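# Move the roof box onto the open hive's jars

## Task

Take the box resting on top of the closed hive and lower it so it sits squarely on the open hive, covering that hive's jars. Every jar must still be at its starting spot afterward, and nothing may drop freely more than a few centimetres along the way. The arm bases, in metres, with headings in degrees measured counter-clockwise from +x, are: arm1 x=-0.27 y=-0.68 z=+1.16 facing +18; arm2 x=-0.29 y=-0.16 z=+1.15 facing -7; arm3 x=+0.92 y=-0.03 z=+1.12 facing -173; arm4 x=+0.25 y=+0.68 z=+1.19 facing -100. When finished, open the grippers and pull the arms away. The result only counts if it stays in place with no robot holding it.

## Robot and tools

SETUP. Four identical i2rt Big YAM arms, named arm1, arm2, arm3 and arm4, are fixed at the base positions listed in the task. Each has six revolute joints, a two-finger gripper and a wrist camera. Two more cameras, cam_high and cam_low, are fixed in the room. A hand reaches roughly 1.0 m out from the joint-1 axis. The shared world frame has its origin on the floor with +z up. The 'hand' point lies halfway between the fingertips; the hand's z axis runs along the fingers and its y axis is the direction the fingers open and close. With joints 1 and 6 at zero and the hand level and forward, the wrist camera rides on top of the hand and looks toward the fingertips.

JOINTS (all absolute targets; radians except the gripper). joint1_rad -2.879 to 2.879: spins the arm about its base, positive is counter-clockwise viewed from above, and 0 points along the base heading. joint2_rad 0 to 3.141: shoulder; 0 is the upper arm lying back roughly flat, increasing lifts it up and then over to the front. joint3_rad 0 to 3.019: elbow; 0 is fully folded, larger values straighten it. joint4_rad -1.692 to 1.57: hand pitch, positive tilts the fingers up. joint5_rad -1.57 to 1.57: hand yaw, positive toward the arm's right. joint6_rad -2.094 to 2.094: hand roll, positive is clockwise when viewed from behind the hand. gripper_m 0 to 0.093: fingertip gap in metres; each pad squeezes with about 50 to 62 N at most. Tolerances for counting a joint as arrived: ±0.045, ±0.14, ±0.09, ±0.055, ±0.03, ±0.035 rad and ±0.003 m respectively. Joints move at different speeds, so the hand may travel a curved, wide path between postures.

execute_actions. Argument 'actions' is a list holding a single action, or nothing (an empty list just reports state and images). The action is an object keyed by arm name; under each arm put 'joints', an object mapping joint names above to absolute target values. Arms omitted, or joints omitted, are not reset: they may keep driving at an earlier target. All listed motions begin together and may finish at different moments. Any unrecognised key or out-of-range number makes the whole call rejected with no motion. Optional 'cameras': a list of camera names (arm1_cam_wrist, arm2_cam_wrist, arm3_cam_wrist, arm4_cam_wrist, cam_high, cam_low, or all); omitted, null or ["all"] gives every camera, [] gives none. The 'pictures' line gives the order of the returned images.

wait: 'seconds', 0 to 10. Sends no new command; the scene keeps running and the same state and images come back.

zoom_image: 'camera' plus 'region' [x0, y0, x1, y1] in pixels of that camera's most recent full image, origin top-left, at most 504 by 504 pixels. Returns a more detailed crop.

finished_scene: 'scene', the integer number of the scene being closed. Irreversible; the reply tells whether the goal was met, and gives the next task if any. Call it only after the box is resting on its own and the arms have released and backed off.

READING RESULTS. joint_positions gives current angles; joint torques are raw drive outputs in the same joint order, with per-arm offset, scale and noise, so they hint at load only loosely. joint_status tells how each commanded motion ended. 'off_target' means it stopped short and may still be pushing. After 'contact_stop' or 'time_out' the joint generally holds where it stopped, but a timed-out joint may keep a target close by (within 0.375, 0.375, 0.113, 0.225, 0.075, 0.3 rad for joints 1 to 6) and keep pushing; on_its_own lists such joints and what they hold ('held at' is the target, not the actual position). Sending the reported position relieves the push. 'joint command not followed', often with a 'cause:' line, means a collision check blocked that arm's joint targets (its gripper target still runs); those joints read 'not_followed' and may be retried on later actions until valid targets are given. Tiny target changes may produce no motion. A joint carrying weight sags once it has timed out. Once a call reports a stop, further motion calls in that same reply are skipped.

CAUTIONS. The arms do not halt on contact and can press very hard. Two arms squeezing each other fails the task outright; strong collisions can too, and the self/inter-arm check may react late and ignores fingers, gripper housings and wrist cameras. Object contact against a robot is fine. Sustained force heats motors: a MOTOR HOT line appears from 85 °C, and at 100 °C that arm goes limp and drops whatever it holds (OVER-TEMPERATURE FAULT, joints marked 'limit_stop_at_motor_heat'; resend targets afterward). Heat builds even while you are composing a reply, when the arm holds its last command. Avoid dropping, slipping or slamming the box, shoving jars off their spots, and sending anything off the work area or to the floor, which fails the task. Loose objects may occasionally get a brief outside push. Arms act independently and do not wait for one another. Shorter total robot motion is better.

Each tool is called after "Call:" by a JSON object that holds its "fn" and its "kwargs", one argument or row to a line.

## Session

I'll start by looking at the scene.

Call:
{"fn": "execute_actions", "kwargs": {
  "actions": []
}}

Scene clock: 0.00 s.
Joint torques (N m, as the arm reports them, + toward a larger angle): no reading
arm1.joint_positions: joint1_rad=-0.547 joint2_rad=+0.657 joint3_rad=+1.386 joint4_rad=-1.470 joint5_rad=+0.066 joint6_rad=+0.190 gripper_m=+0.095
arm1.joint_status: not commanded
arm1.hand: x=-0.0563 y=-0.7458 z=+1.6609 quat_wxyz=(-0.405, -0.204, -0.890, +0.035) (m; scene frame)
arm2.joint_positions: joint1_rad=-0.221 joint2_rad=+0.455 joint3_rad=+1.389 joint4_rad=-1.547 joint5_rad=-0.279 joint6_rad=+0.453 gripper_m=+0.095
arm2.joint_status: not commanded
arm2.hand: x=-0.1500 y=-0.1628 z=+1.6807 quat_wxyz=(-0.446, -0.288, -0.834, -0.150) (m; scene frame)
arm3.joint_positions: joint1_rad=-0.446 joint2_rad=+0.609 joint3_rad=+1.379 joint4_rad=-1.198 joint5_rad=-0.077 joint6_rad=-0.426 gripper_m=+0.094
arm3.joint_status: not commanded
arm3.hand: x=+0.6767 y=+0.0280 z=+1.6791 quat_wxyz=(+0.171, -0.841, -0.066, +0.509) (m; scene frame)
arm4.joint_positions: joint1_rad=-0.447 joint2_rad=+0.626 joint3_rad=+1.312 joint4_rad=-1.445 joint5_rad=-0.036 joint6_rad=+0.365 gripper_m=+0.095
arm4.joint_status: not commanded
arm4.hand: x=+0.1245 y=+0.4945 z=+1.6702 quat_wxyz=(-0.259, -0.877, -0.268, +0.304) (m; scene frame)
pictures: arm1_cam_wrist, arm2_cam_wrist, arm3_cam_wrist, arm4_cam_wrist, cam_high, cam_low
Images, in order (width x height): arm1_cam_wrist 896x504, arm2_cam_wrist 896x504, arm3_cam_wrist 896x504, arm4_cam_wrist 896x504, cam_high 896x504, cam_low 896x504.

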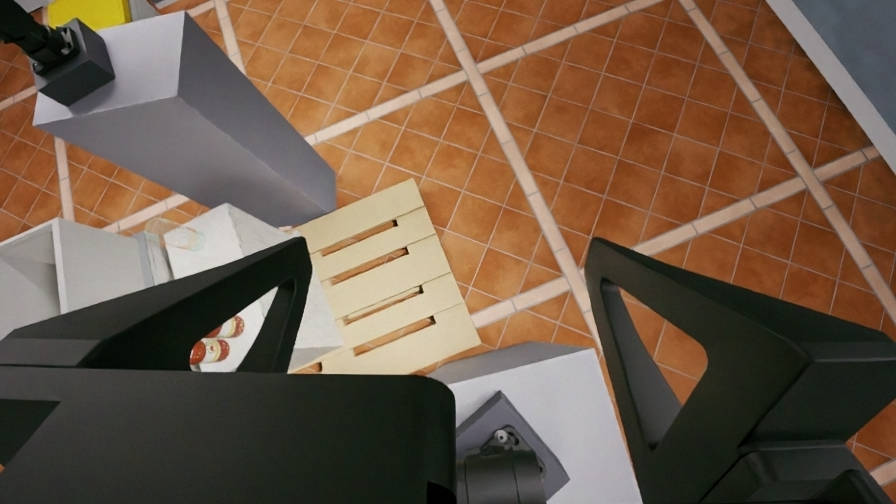

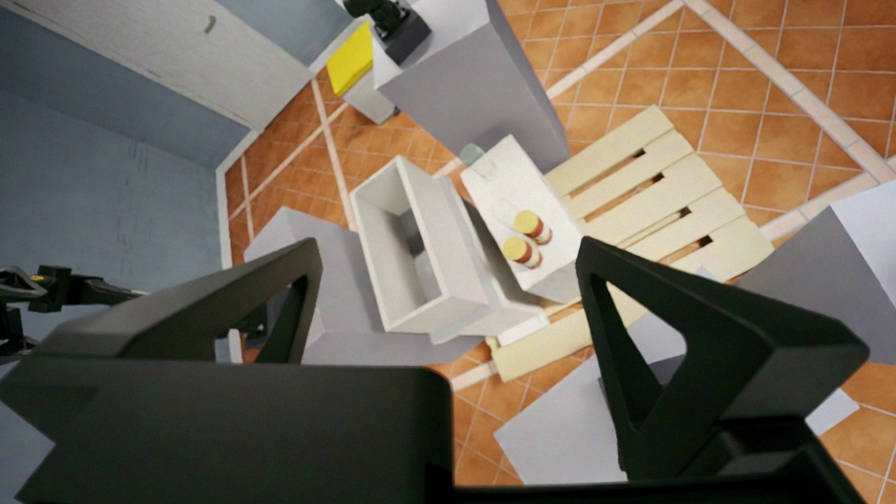

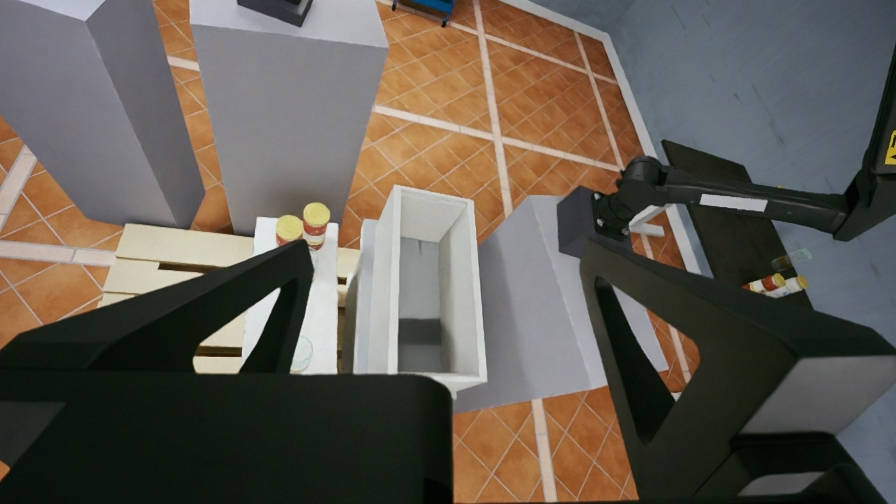

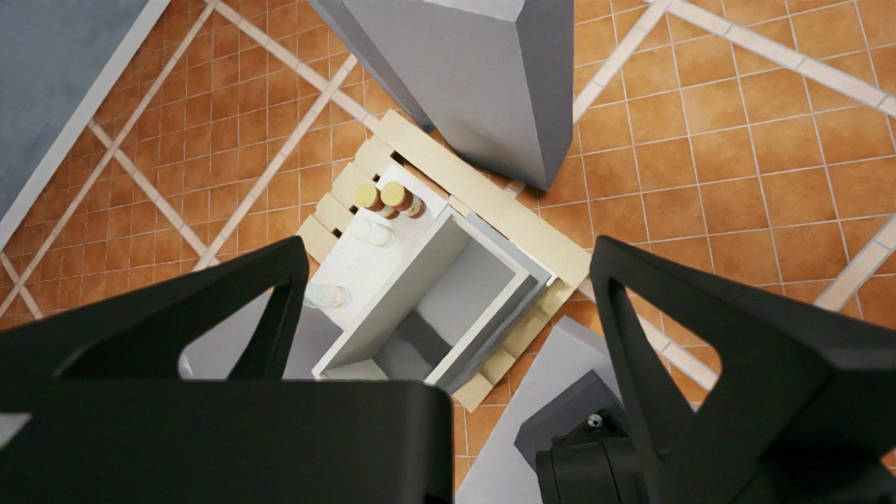

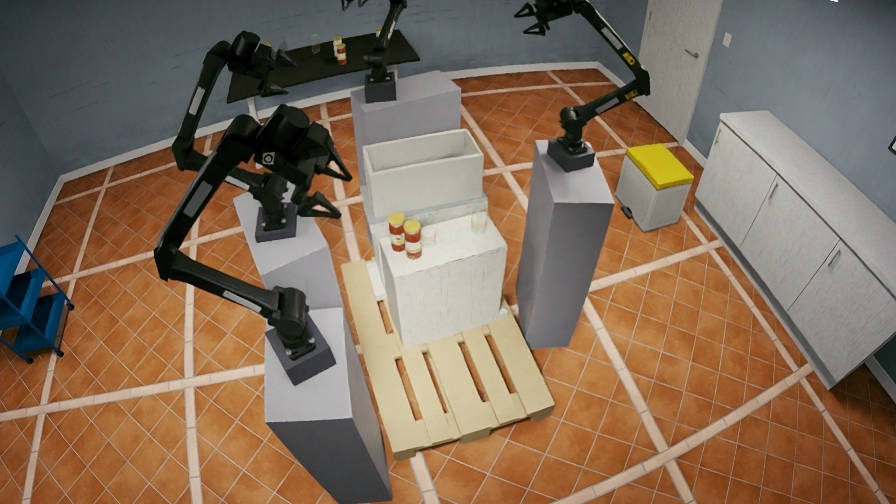

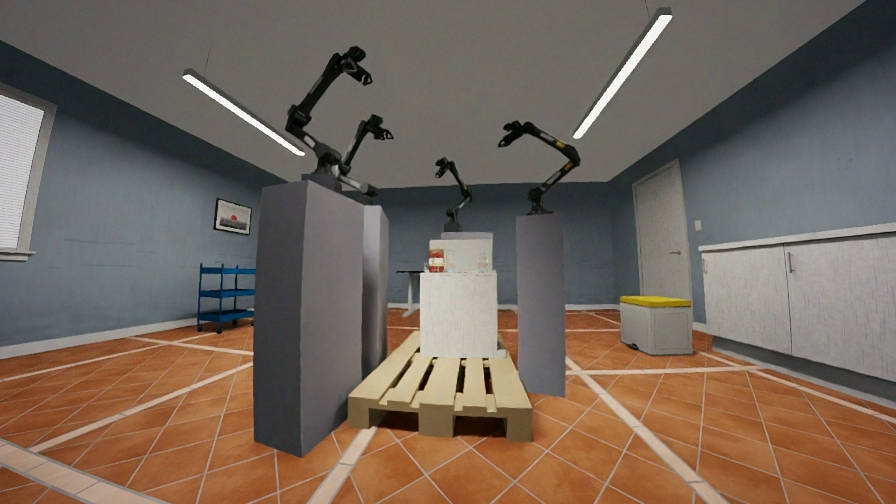

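Call:
{"fn": "zoom_image", "kwargs": {
  "camera": "cam_high",
  "region": [320, 60, 620, 360]
}}

Call:
{"fn": "zoom_image", "kwargs": {
  "camera": "cam_low",
  "region": [380, 200, 560, 380]
}}

Call:
{"fn": "zoom_image", "kwargs": {
  "camera": "arm2_cam_wrist",
  "region": [320, 100, 620, 380]
}}

Region (320, 60, 620, 360) of cam_high's 896x504 image, scaled by 1.680, with more detail than that image has.

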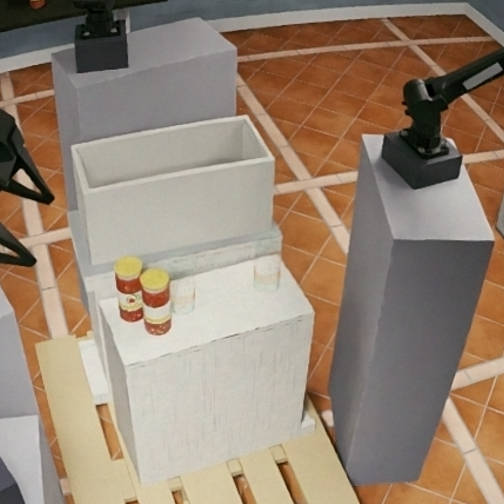

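Region (380, 200, 560, 380) of cam_low's 896x504 image, scaled by 2.800, with more detail than that image has.

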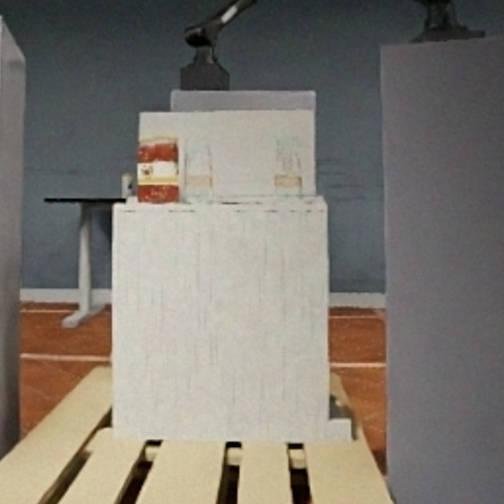

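Region (320, 100, 620, 380) of arm2_cam_wrist's 896x504 image, scaled by 1.680, with more detail than that image has; it fills the top 470 rows of this view, and the rest is white.

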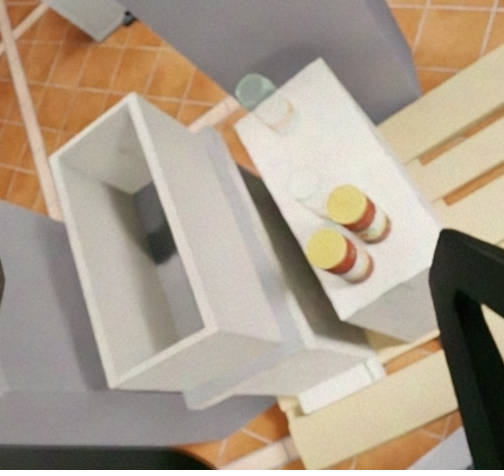

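Call:
{"fn": "execute_actions", "kwargs": {
  "actions": [
    {"arm2":{"joints":{"joint1_rad":0.93,"joint2_rad":1.94,"joint3_rad":1.83,"joint4_rad":-1.47,"joint5_rad":0,"joint6_rad":-0.8}},"arm3":{"joints":{"joint1_rad":-0.92,"joint2_rad":1.64,"joint3_rad":1.55,"joint4_rad":-1.48,"joint5_rad":0,"joint6_rad":0.7}},"arm4":{"joints":{"joint1_rad":0.0,"joint2_rad":0.3,"joint3_rad":1.2,"joint4_rad":-1.6,"joint5_rad":0,"joint6_rad":0}}}
  ]
}}

Scene clock: 18.87 s.
Joint torques (N m, as the arm reports them, + toward a larger angle): arm1=[-0.33  2.77  9.96  1.77 -0.01 -0.02] | arm2=[ -0.03 -16.36  11.27   0.82  -0.16  -0.04] | arm3=[ -0.12 -13.73  10.17  -0.44   0.22   0.13] | arm4=[ 2.09  5.47  6.95  1.22  0.03 -0.22]
arm1.joint_positions: joint1_rad=-0.547 joint2_rad=+0.657 joint3_rad=+1.386 joint4_rad=-1.470 joint5_rad=+0.066 joint6_rad=+0.190 gripper_m=+0.095
arm1.joint_status: not commanded
arm1.hand: x=-0.0563 y=-0.7458 z=+1.6609 quat_wxyz=(-0.405, -0.204, -0.890, +0.035) (m; scene frame)
arm2.joint_positions: joint1_rad=+0.934 joint2_rad=+1.956 joint3_rad=+1.814 joint4_rad=-1.471 joint5_rad=+0.000 joint6_rad=-0.786 gripper_m=+0.095
arm2.joint_status: all done
arm2.hand: x=+0.1194 y=+0.2710 z=+1.3133 quat_wxyz=(+0.019, +0.714, -0.700, -0.005) (m; scene frame)
arm3.joint_positions: joint1_rad=-0.923 joint2_rad=+1.642 joint3_rad=+1.533 joint4_rad=-1.464 joint5_rad=-0.004 joint6_rad=+0.684 gripper_m=+0.094
arm3.joint_status: all done
arm3.hand: x=+0.5750 y=+0.3200 z=+1.3295 quat_wxyz=(+0.005, -0.737, +0.676, -0.003) (m; scene frame)
arm4.joint_positions: joint1_rad=-0.004 joint2_rad=+0.287 joint3_rad=+1.189 joint4_rad=-1.596 joint5_rad=-0.001 joint6_rad=+0.017 gripper_m=+0.095
arm4.joint_status: all done
arm4.hand: x=+0.2347 y=+0.5812 z=+1.6342 quat_wxyz=(-0.279, -0.699, -0.572, +0.326) (m; scene frame)
pictures: arm1_cam_wrist, arm2_cam_wrist, arm3_cam_wrist, arm4_cam_wrist, cam_high, cam_low
Images, in order (width x height): arm1_cam_wrist 896x504, arm2_cam_wrist 896x504, arm3_cam_wrist 896x504, arm4_cam_wrist 896x504, cam_high 896x504, cam_low 896x504.

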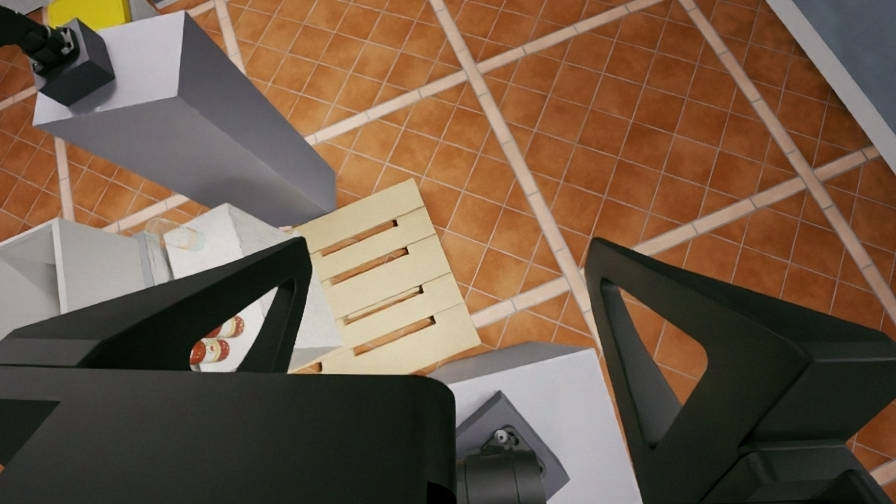

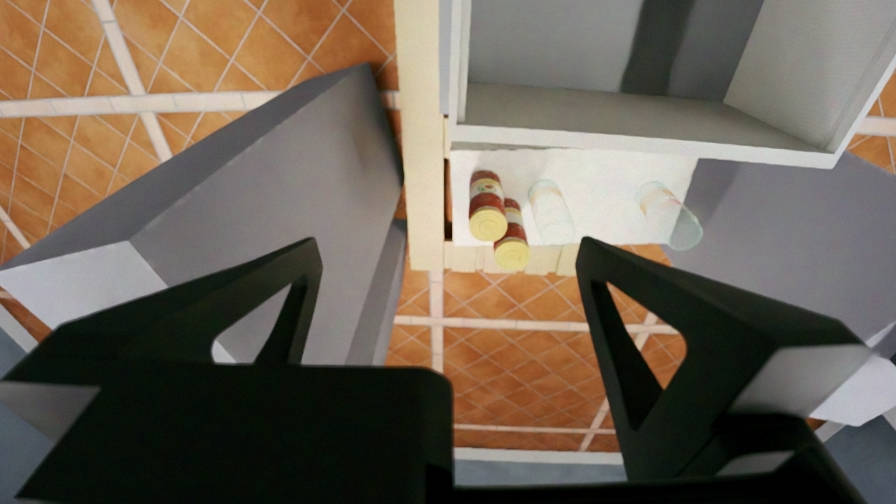

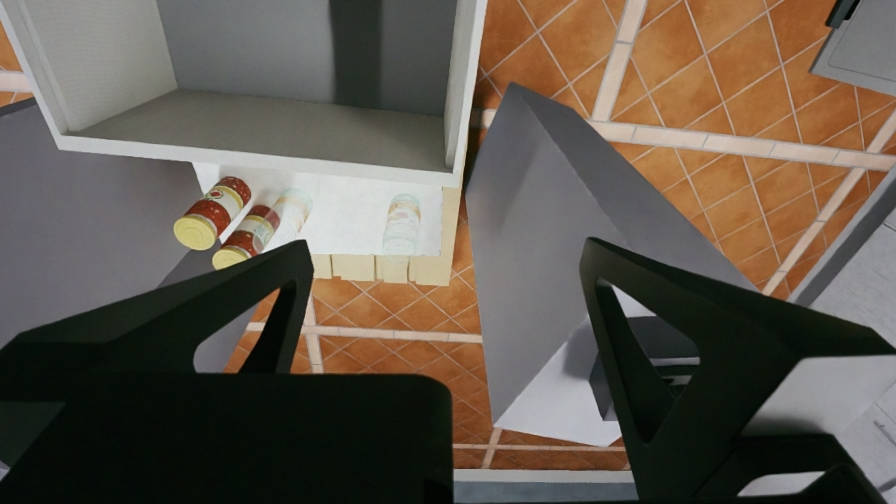

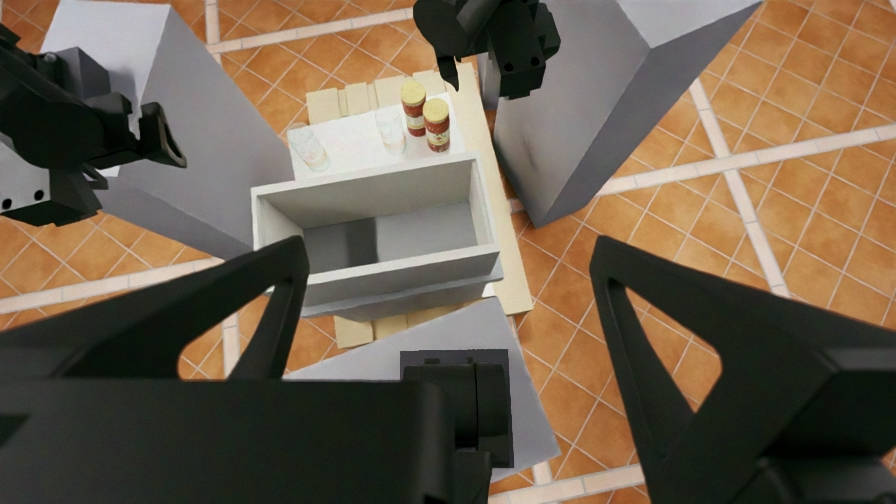

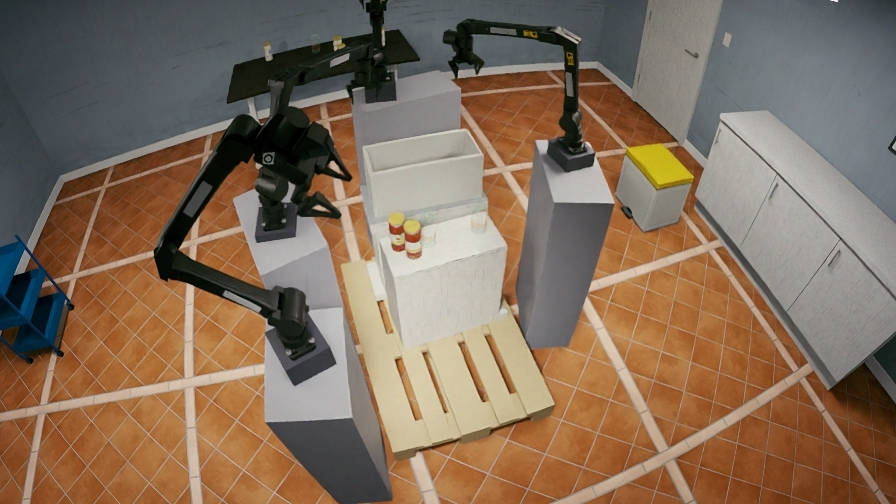

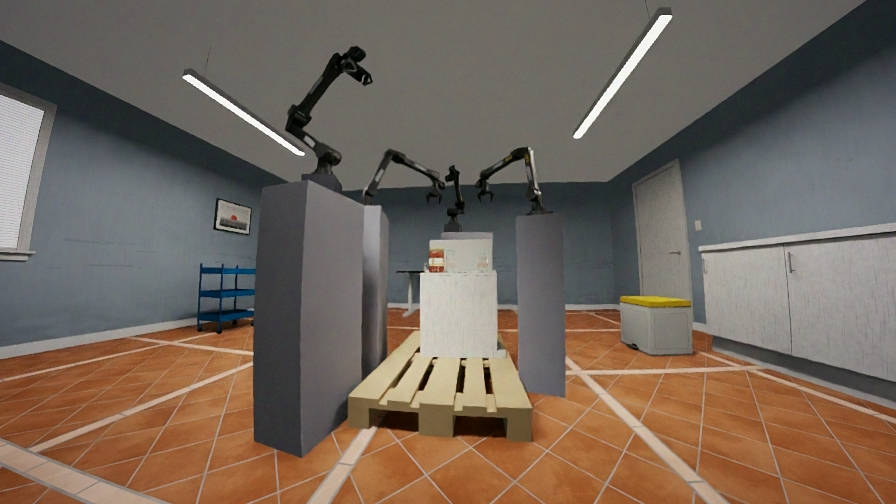

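Call:
{"fn": "execute_actions", "kwargs": {
  "actions": [
    {"arm2":{"joints":{"joint1_rad":0.93,"joint2_rad":2.175,"joint3_rad":1.605,"joint4_rad":-0.97,"joint5_rad":0,"joint6_rad":-0.76,"gripper_m":0.09}},"arm3":{"joints":{"joint1_rad":-0.923,"joint2_rad":1.83,"joint3_rad":1.158,"joint4_rad":-0.89,"joint5_rad":0,"joint6_rad":0.785,"gripper_m":0.09}}}
  ],
  "cameras": ["arm2_cam_wrist","arm3_cam_wrist","arm4_cam_wrist","cam_high","cam_low"]
}}

Scene clock: 33.27 s.
Joint torques (N m, as the arm reports them, + toward a larger angle): arm1=[-0.7   2.44  9.91  1.57 -0.02 -0.04] | arm2=[ -0.37 -17.46  10.1    1.4   -0.14   0.21] | arm3=[ -0.35 -14.69   8.11   0.83   0.23   0.14] | arm4=[ 2.01  5.5   6.95  1.23  0.03 -0.22]
arm1.joint_positions: joint1_rad=-0.547 joint2_rad=+0.657 joint3_rad=+1.386 joint4_rad=-1.470 joint5_rad=+0.066 joint6_rad=+0.190 gripper_m=+0.095
arm1.joint_status: not commanded
arm1.hand: x=-0.0563 y=-0.7458 z=+1.6609 quat_wxyz=(-0.405, -0.204, -0.890, +0.035) (m; scene frame)
arm2.joint_positions: joint1_rad=+0.934 joint2_rad=+2.189 joint3_rad=+1.585 joint4_rad=-0.984 joint5_rad=+0.000 joint6_rad=-0.773 gripper_m=+0.090
arm2.joint_status: all done
arm2.hand: x=+0.1268 y=+0.2819 z=+1.0939 quat_wxyz=(+0.007, +0.709, -0.705, -0.005) (m; scene frame)
arm3.joint_positions: joint1_rad=-0.923 joint2_rad=+1.838 joint3_rad=+1.139 joint4_rad=-0.906 joint5_rad=-0.004 joint6_rad=+0.769 gripper_m=+0.090
arm3.joint_status: all done
arm3.hand: x=+0.5950 y=+0.3042 z=+1.1000 quat_wxyz=(+0.005, -0.707, +0.707, -0.019) (m; scene frame)
arm4.joint_positions: joint1_rad=-0.004 joint2_rad=+0.287 joint3_rad=+1.189 joint4_rad=-1.596 joint5_rad=-0.001 joint6_rad=+0.017 gripper_m=+0.095
arm4.joint_status: not commanded
arm4.hand: x=+0.2347 y=+0.5812 z=+1.6342 quat_wxyz=(-0.279, -0.699, -0.572, +0.326) (m; scene frame)
pictures: arm2_cam_wrist, arm3_cam_wrist, arm4_cam_wrist, cam_high, cam_low
Images, in order (width x height): arm2_cam_wrist 896x504, arm3_cam_wrist 896x504, arm4_cam_wrist 896x504, cam_high 896x504, cam_low 896x504.

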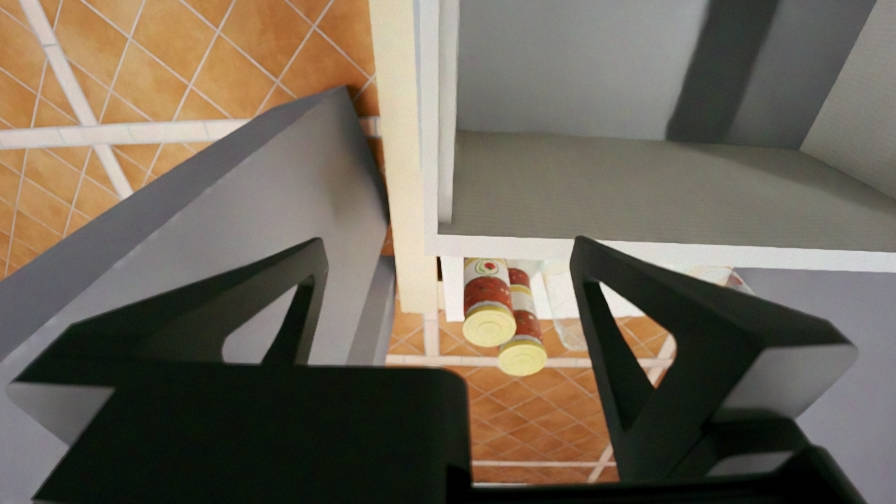

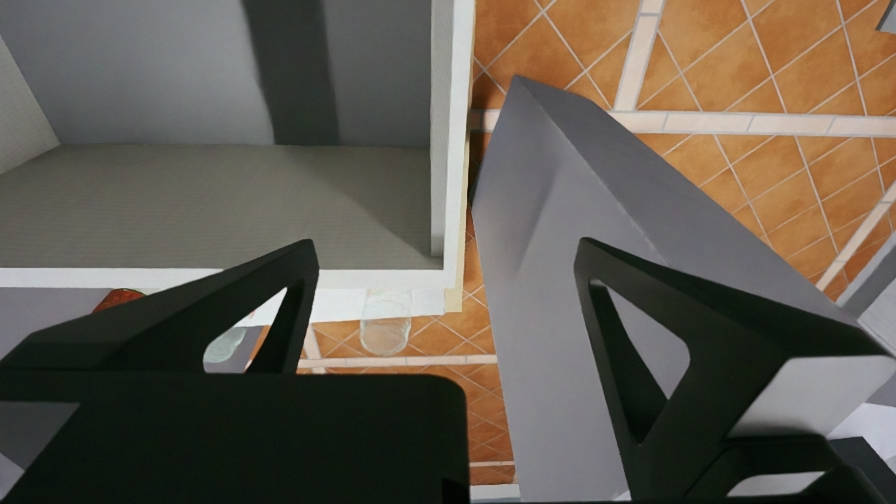

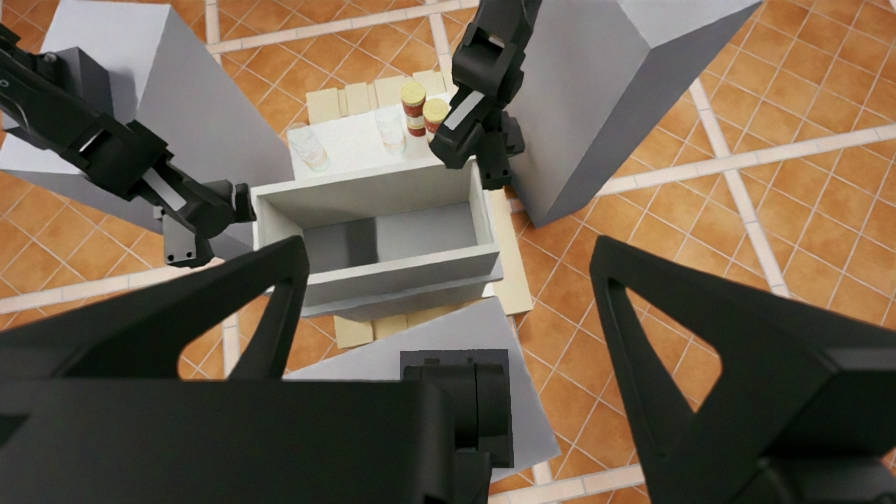

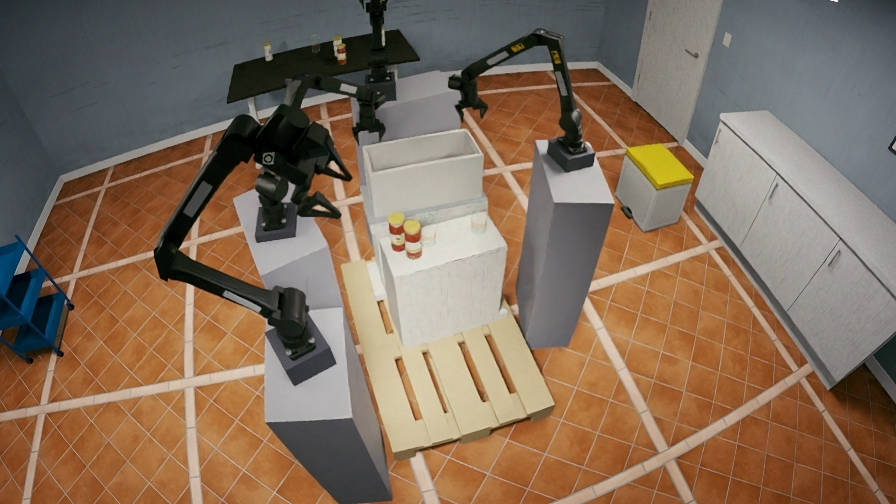

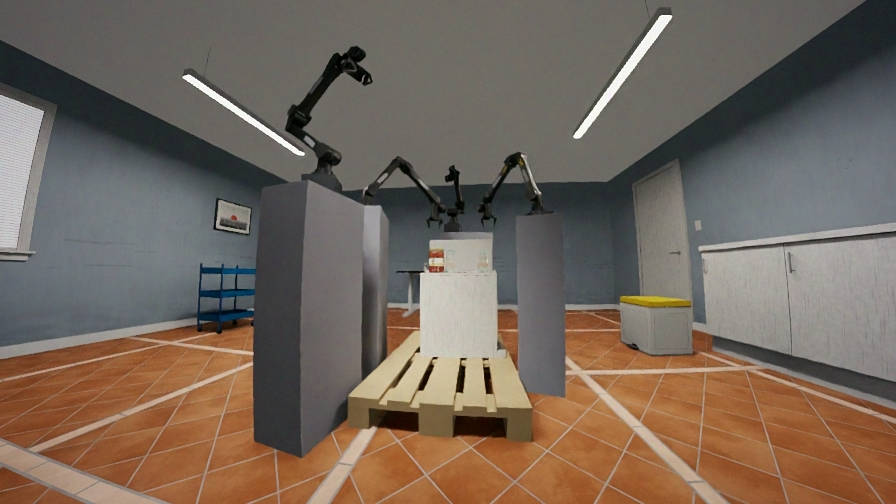

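Call:
{"fn": "execute_actions", "kwargs": {
  "actions": [
    {"arm2":{"joints":{"joint1_rad":0.975,"joint2_rad":2.285,"joint3_rad":1.60,"joint4_rad":-0.838,"joint5_rad":0,"joint6_rad":-0.72}},"arm3":{"joints":{"joint1_rad":-0.94,"joint2_rad":1.953,"joint3_rad":1.085,"joint4_rad":-0.66,"joint5_rad":0,"joint6_rad":0.77}}}
  ],
  "cameras": ["arm2_cam_wrist","arm3_cam_wrist","arm4_cam_wrist","cam_low"]
}}

Scene clock: 47.83 s.
Joint torques (N m, as the arm reports them, + toward a larger angle): arm1=[-0.42  2.38  9.9   1.8  -0.04 -0.01] | arm2=[  0.25 -18.01   8.84   1.55  -0.16   0.22] | arm3=[ -0.68 -14.68   6.32   0.99   0.23  -0.01] | arm4=[ 2.09  5.53  6.94  1.23  0.02 -0.22]
arm1.joint_positions: joint1_rad=-0.547 joint2_rad=+0.657 joint3_rad=+1.386 joint4_rad=-1.470 joint5_rad=+0.066 joint6_rad=+0.190 gripper_m=+0.095
arm1.joint_status: not commanded
arm1.hand: x=-0.0563 y=-0.7458 z=+1.6609 quat_wxyz=(-0.405, -0.204, -0.890, +0.035) (m; scene frame)
arm2.joint_positions: joint1_rad=+0.974 joint2_rad=+2.302 joint3_rad=+1.585 joint4_rad=-0.853 joint5_rad=+0.000 joint6_rad=-0.733 gripper_m=+0.090
arm2.joint_status: all done
arm2.hand: x=+0.1133 y=+0.3038 z=+1.0275 quat_wxyz=(-0.002, +0.709, -0.705, -0.005) (m; scene frame)
arm3.joint_positions: joint1_rad=-0.935 joint2_rad=+1.957 joint3_rad=+1.078 joint4_rad=-0.677 joint5_rad=-0.004 joint6_rad=+0.769 gripper_m=+0.090
arm3.joint_status: all done
arm3.hand: x=+0.5980 y=+0.3107 z=+1.0289 quat_wxyz=(+0.006, -0.703, +0.711, +0.005) (m; scene frame)
arm4.joint_positions: joint1_rad=-0.004 joint2_rad=+0.287 joint3_rad=+1.189 joint4_rad=-1.596 joint5_rad=-0.001 joint6_rad=+0.017 gripper_m=+0.095
arm4.joint_status: not commanded
arm4.hand: x=+0.2347 y=+0.5812 z=+1.6342 quat_wxyz=(-0.279, -0.699, -0.572, +0.326) (m; scene frame)
pictures: arm2_cam_wrist, arm3_cam_wrist, arm4_cam_wrist, cam_low
Images, in order (width x height): arm2_cam_wrist 896x504, arm3_cam_wrist 896x504, arm4_cam_wrist 896x504, cam_low 896x504.

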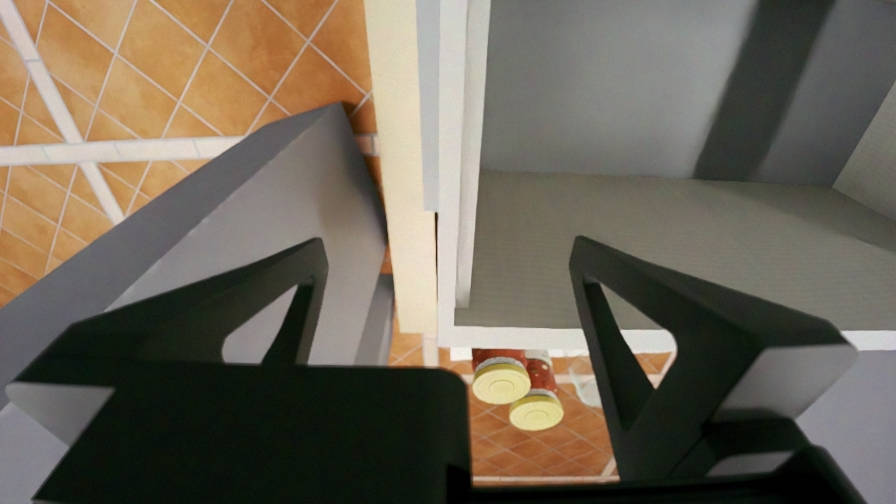

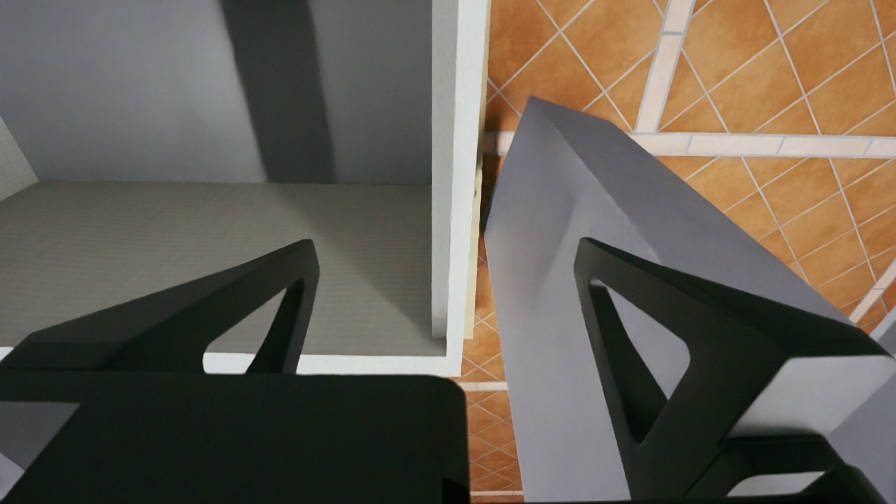

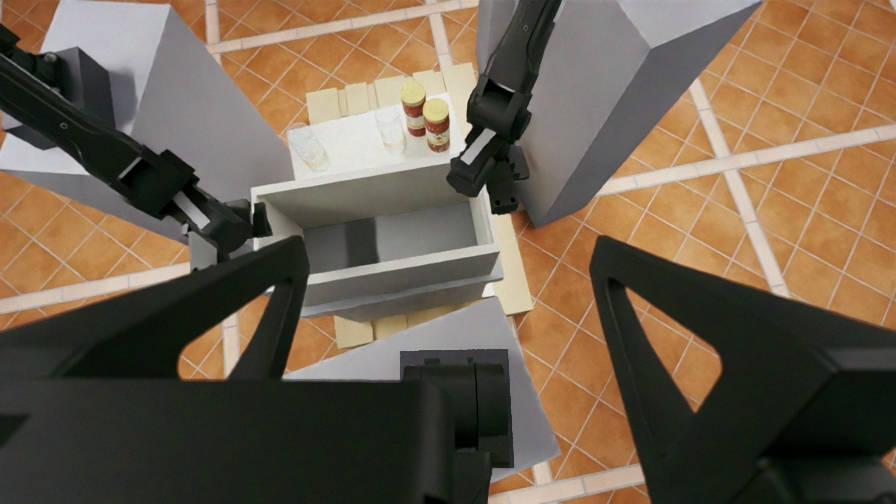

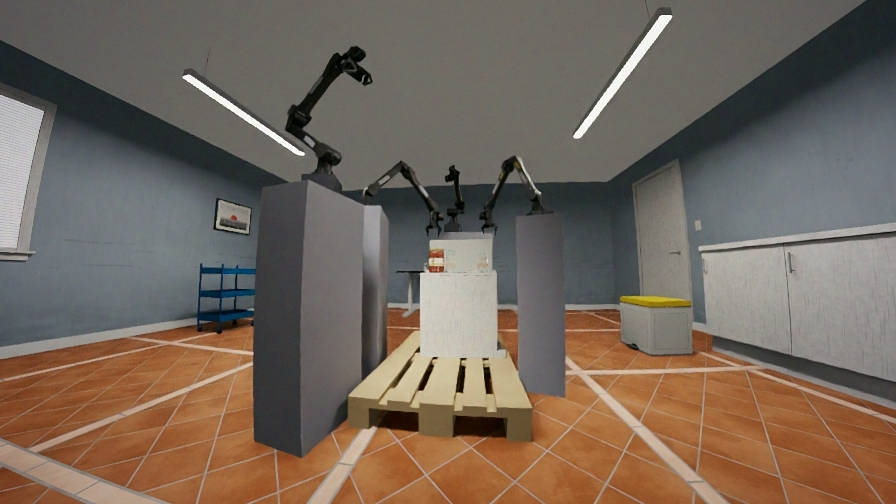

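Call:
{"fn": "zoom_image", "kwargs": {
  "camera": "cam_low",
  "region": [410, 200, 510, 290]
}}

Region (410, 200, 510, 290) of cam_low's 896x504 image, scaled by 5.040, with more detail than that image has; it fills the top 454 rows of this view, and the rest is white.

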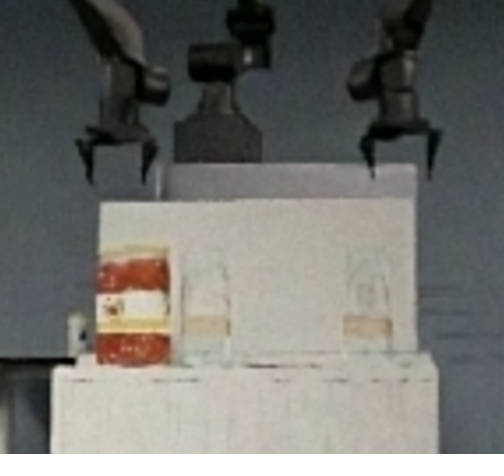

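Call:
{"fn": "execute_actions", "kwargs": {
  "actions": [
    {"arm2":{"joints":{"joint1_rad":0.975,"joint2_rad":2.362,"joint3_rad":1.605,"joint4_rad":-0.766}},"arm3":{"joints":{"joint1_rad":-0.946,"joint2_rad":2.039,"joint3_rad":1.06,"joint4_rad":-0.56}}}
  ],
  "cameras": []
}}

Call:
{"fn": "execute_actions", "kwargs": {
  "actions": [
    {"arm2":{"joints":{"joint1_rad":0.975,"joint2_rad":2.445,"joint3_rad":1.615,"joint4_rad":-0.693}},"arm3":{"joints":{"joint1_rad":-0.946,"joint2_rad":2.151,"joint3_rad":1.062,"joint4_rad":-0.451}}}
  ],
  "cameras": ["arm2_cam_wrist","arm3_cam_wrist","cam_low"]
}}

Scene clock: 53.87 s.
Joint torques (N m, as the arm reports them, + toward a larger angle): arm1=[-0.87  2.45  9.92  1.76 -0.01  0.  ] | arm2=[  0.06 -17.53   9.1    1.49  -0.14   0.23] | arm3=[ -0.82 -13.89   5.36   1.03   0.23  -0.02] | arm4=[ 2.12  5.42  6.96  1.23  0.03 -0.22]
arm1.joint_positions: joint1_rad=-0.547 joint2_rad=+0.657 joint3_rad=+1.386 joint4_rad=-1.470 joint5_rad=+0.066 joint6_rad=+0.190 gripper_m=+0.095
arm1.joint_status: not commanded
arm1.hand: x=-0.0563 y=-0.7458 z=+1.6609 quat_wxyz=(-0.405, -0.204, -0.890, +0.035) (m; scene frame)
arm2.joint_positions: joint1_rad=+0.974 joint2_rad=+2.368 joint3_rad=+1.585 joint4_rad=-0.781 joint5_rad=+0.000 joint6_rad=-0.733 gripper_m=+0.090
arm2.joint_status: all done
arm2.hand: x=+0.1126 y=+0.3037 z=+0.9883 quat_wxyz=(-0.005, +0.709, -0.705, -0.005) (m; scene frame)
arm3.joint_positions: joint1_rad=-0.939 joint2_rad=+2.030 joint3_rad=+1.057 joint4_rad=-0.577 joint5_rad=-0.004 joint6_rad=+0.769 gripper_m=+0.090
arm3.joint_status: all done
arm3.hand: x=+0.6023 y=+0.3097 z=+0.9920 quat_wxyz=(+0.006, -0.701, +0.713, +0.009) (m; scene frame)
arm4.joint_positions: joint1_rad=-0.004 joint2_rad=+0.287 joint3_rad=+1.189 joint4_rad=-1.596 joint5_rad=-0.001 joint6_rad=+0.017 gripper_m=+0.095
arm4.joint_status: not commanded
arm4.hand: x=+0.2347 y=+0.5812 z=+1.6342 quat_wxyz=(-0.279, -0.699, -0.572, +0.326) (m; scene frame)
pictures: none
No camera images: the call's "cameras" was empty. Leave "cameras" out to get every camera's image.

Scene clock: 54.93 s.
Joint torques (N m, as the arm reports them, + toward a larger angle): arm1=[-0.56  2.67  9.98  1.77 -0.01 -0.01] | arm2=[  0.15 -17.49   9.29   1.42  -0.15   0.24] | arm3=[ -0.92 -14.79   4.63   0.96   0.23  -0.01] | arm4=[ 2.1   5.45  6.96  1.2   0.02 -0.22]
arm1.joint_positions: joint1_rad=-0.547 joint2_rad=+0.657 joint3_rad=+1.386 joint4_rad=-1.470 joint5_rad=+0.066 joint6_rad=+0.190 gripper_m=+0.095
arm1.joint_status: not commanded
arm1.hand: x=-0.0563 y=-0.7458 z=+1.6609 quat_wxyz=(-0.405, -0.204, -0.890, +0.035) (m; scene frame)
arm2.joint_positions: joint1_rad=+0.974 joint2_rad=+2.457 joint3_rad=+1.585 joint4_rad=-0.707 joint5_rad=+0.000 joint6_rad=-0.733 gripper_m=+0.090
arm2.joint_status: all done
arm2.hand: x=+0.1053 y=+0.2962 z=+0.9364 quat_wxyz=(+0.002, +0.709, -0.705, -0.005) (m; scene frame)
arm3.joint_positions: joint1_rad=-0.939 joint2_rad=+2.151 joint3_rad=+1.057 joint4_rad=-0.468 joint5_rad=-0.004 joint6_rad=+0.769 gripper_m=+0.090
arm3.joint_status: all done
arm3.hand: x=+0.6078 y=+0.3050 z=+0.9383 quat_wxyz=(+0.006, -0.701, +0.713, +0.003) (m; scene frame)
arm4.joint_positions: joint1_rad=-0.004 joint2_rad=+0.287 joint3_rad=+1.189 joint4_rad=-1.596 joint5_rad=-0.001 joint6_rad=+0.017 gripper_m=+0.095
arm4.joint_status: not commanded
arm4.hand: x=+0.2347 y=+0.5812 z=+1.6342 quat_wxyz=(-0.279, -0.699, -0.572, +0.326) (m; scene frame)
pictures: arm2_cam_wrist, arm3_cam_wrist, cam_low
Images, in order (width x height): arm2_cam_wrist 896x504, arm3_cam_wrist 896x504, cam_low 896x504.

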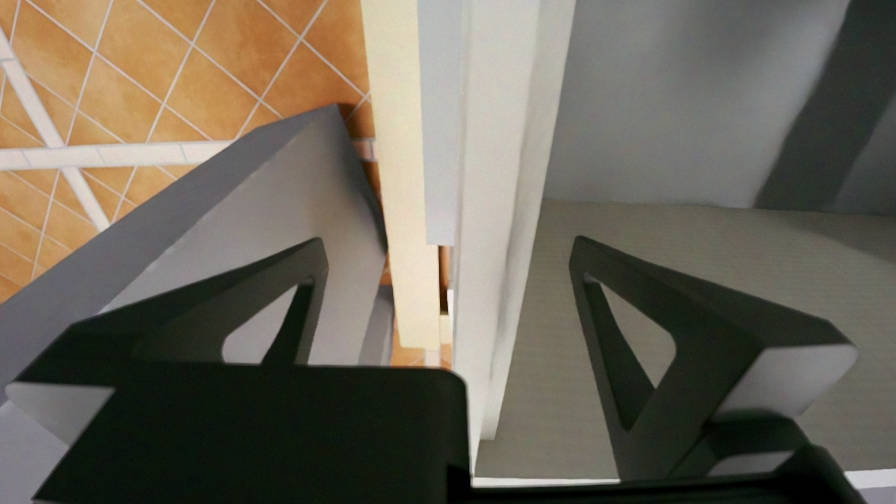

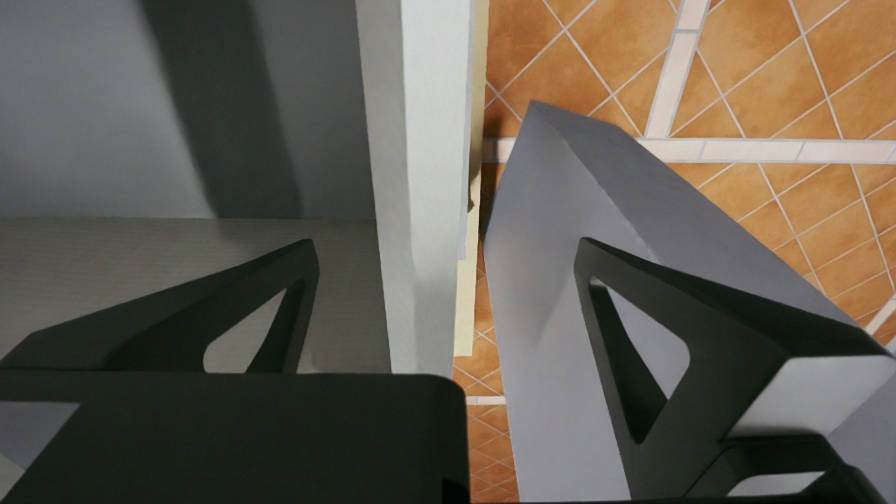

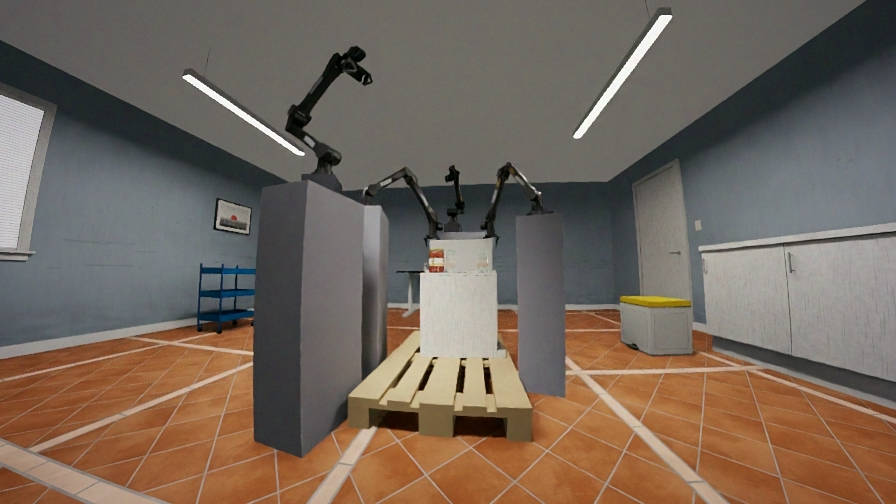

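Call:
{"fn": "execute_actions", "kwargs": {
  "actions": [
    {"arm2":{"joints":{"joint3_rad":1.63,"gripper_m":0.045}},"arm3":{"joints":{"joint3_rad":1.085,"gripper_m":0.045}}}
  ],
  "cameras": ["arm2_cam_wrist","arm3_cam_wrist"]
}}

Scene clock: 57.23 s.
Joint torques (N m, as the arm reports them, + toward a larger angle): arm1=[-0.72  2.22  9.95  1.68 -0.03 -0.04] | arm2=[  0.16 -17.94  10.78   1.42  -0.15   0.22] | arm3=[ -0.8  -14.87   6.29   0.96   0.23  -0.01] | arm4=[ 2.14  5.54  6.96  1.22  0.03 -0.22]
arm1.joint_positions: joint1_rad=-0.547 joint2_rad=+0.657 joint3_rad=+1.386 joint4_rad=-1.470 joint5_rad=+0.066 joint6_rad=+0.190 gripper_m=+0.095
arm1.joint_status: not commanded
arm1.hand: x=-0.0563 y=-0.7458 z=+1.6609 quat_wxyz=(-0.405, -0.204, -0.890, +0.035) (m; scene frame)
arm2.joint_positions: joint1_rad=+0.974 joint2_rad=+2.457 joint3_rad=+1.585 joint4_rad=-0.707 joint5_rad=+0.000 joint6_rad=-0.733 gripper_m=+0.045
arm2.joint_status: all done
arm2.hand: x=+0.1053 y=+0.2962 z=+0.9364 quat_wxyz=(+0.002, +0.709, -0.705, -0.005) (m; scene frame)
arm3.joint_positions: joint1_rad=-0.939 joint2_rad=+2.151 joint3_rad=+1.057 joint4_rad=-0.468 joint5_rad=-0.004 joint6_rad=+0.769 gripper_m=+0.045
arm3.joint_status: all done
arm3.hand: x=+0.6078 y=+0.3050 z=+0.9383 quat_wxyz=(+0.006, -0.701, +0.713, +0.003) (m; scene frame)
arm4.joint_positions: joint1_rad=-0.004 joint2_rad=+0.287 joint3_rad=+1.189 joint4_rad=-1.596 joint5_rad=-0.001 joint6_rad=+0.017 gripper_m=+0.095
arm4.joint_status: not commanded
arm4.hand: x=+0.2347 y=+0.5812 z=+1.6342 quat_wxyz=(-0.279, -0.699, -0.572, +0.326) (m; scene frame)
pictures: arm2_cam_wrist, arm3_cam_wrist
Images, in order (width x height): arm2_cam_wrist 896x504, arm3_cam_wrist 896x504.

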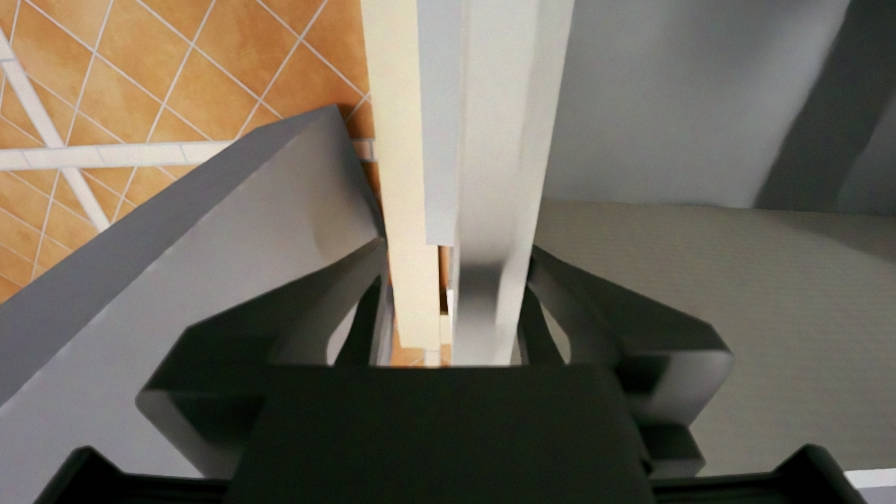

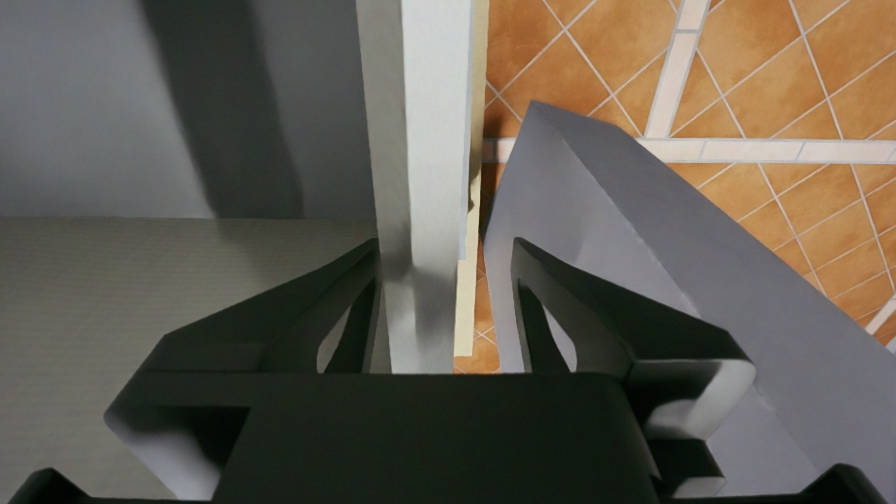

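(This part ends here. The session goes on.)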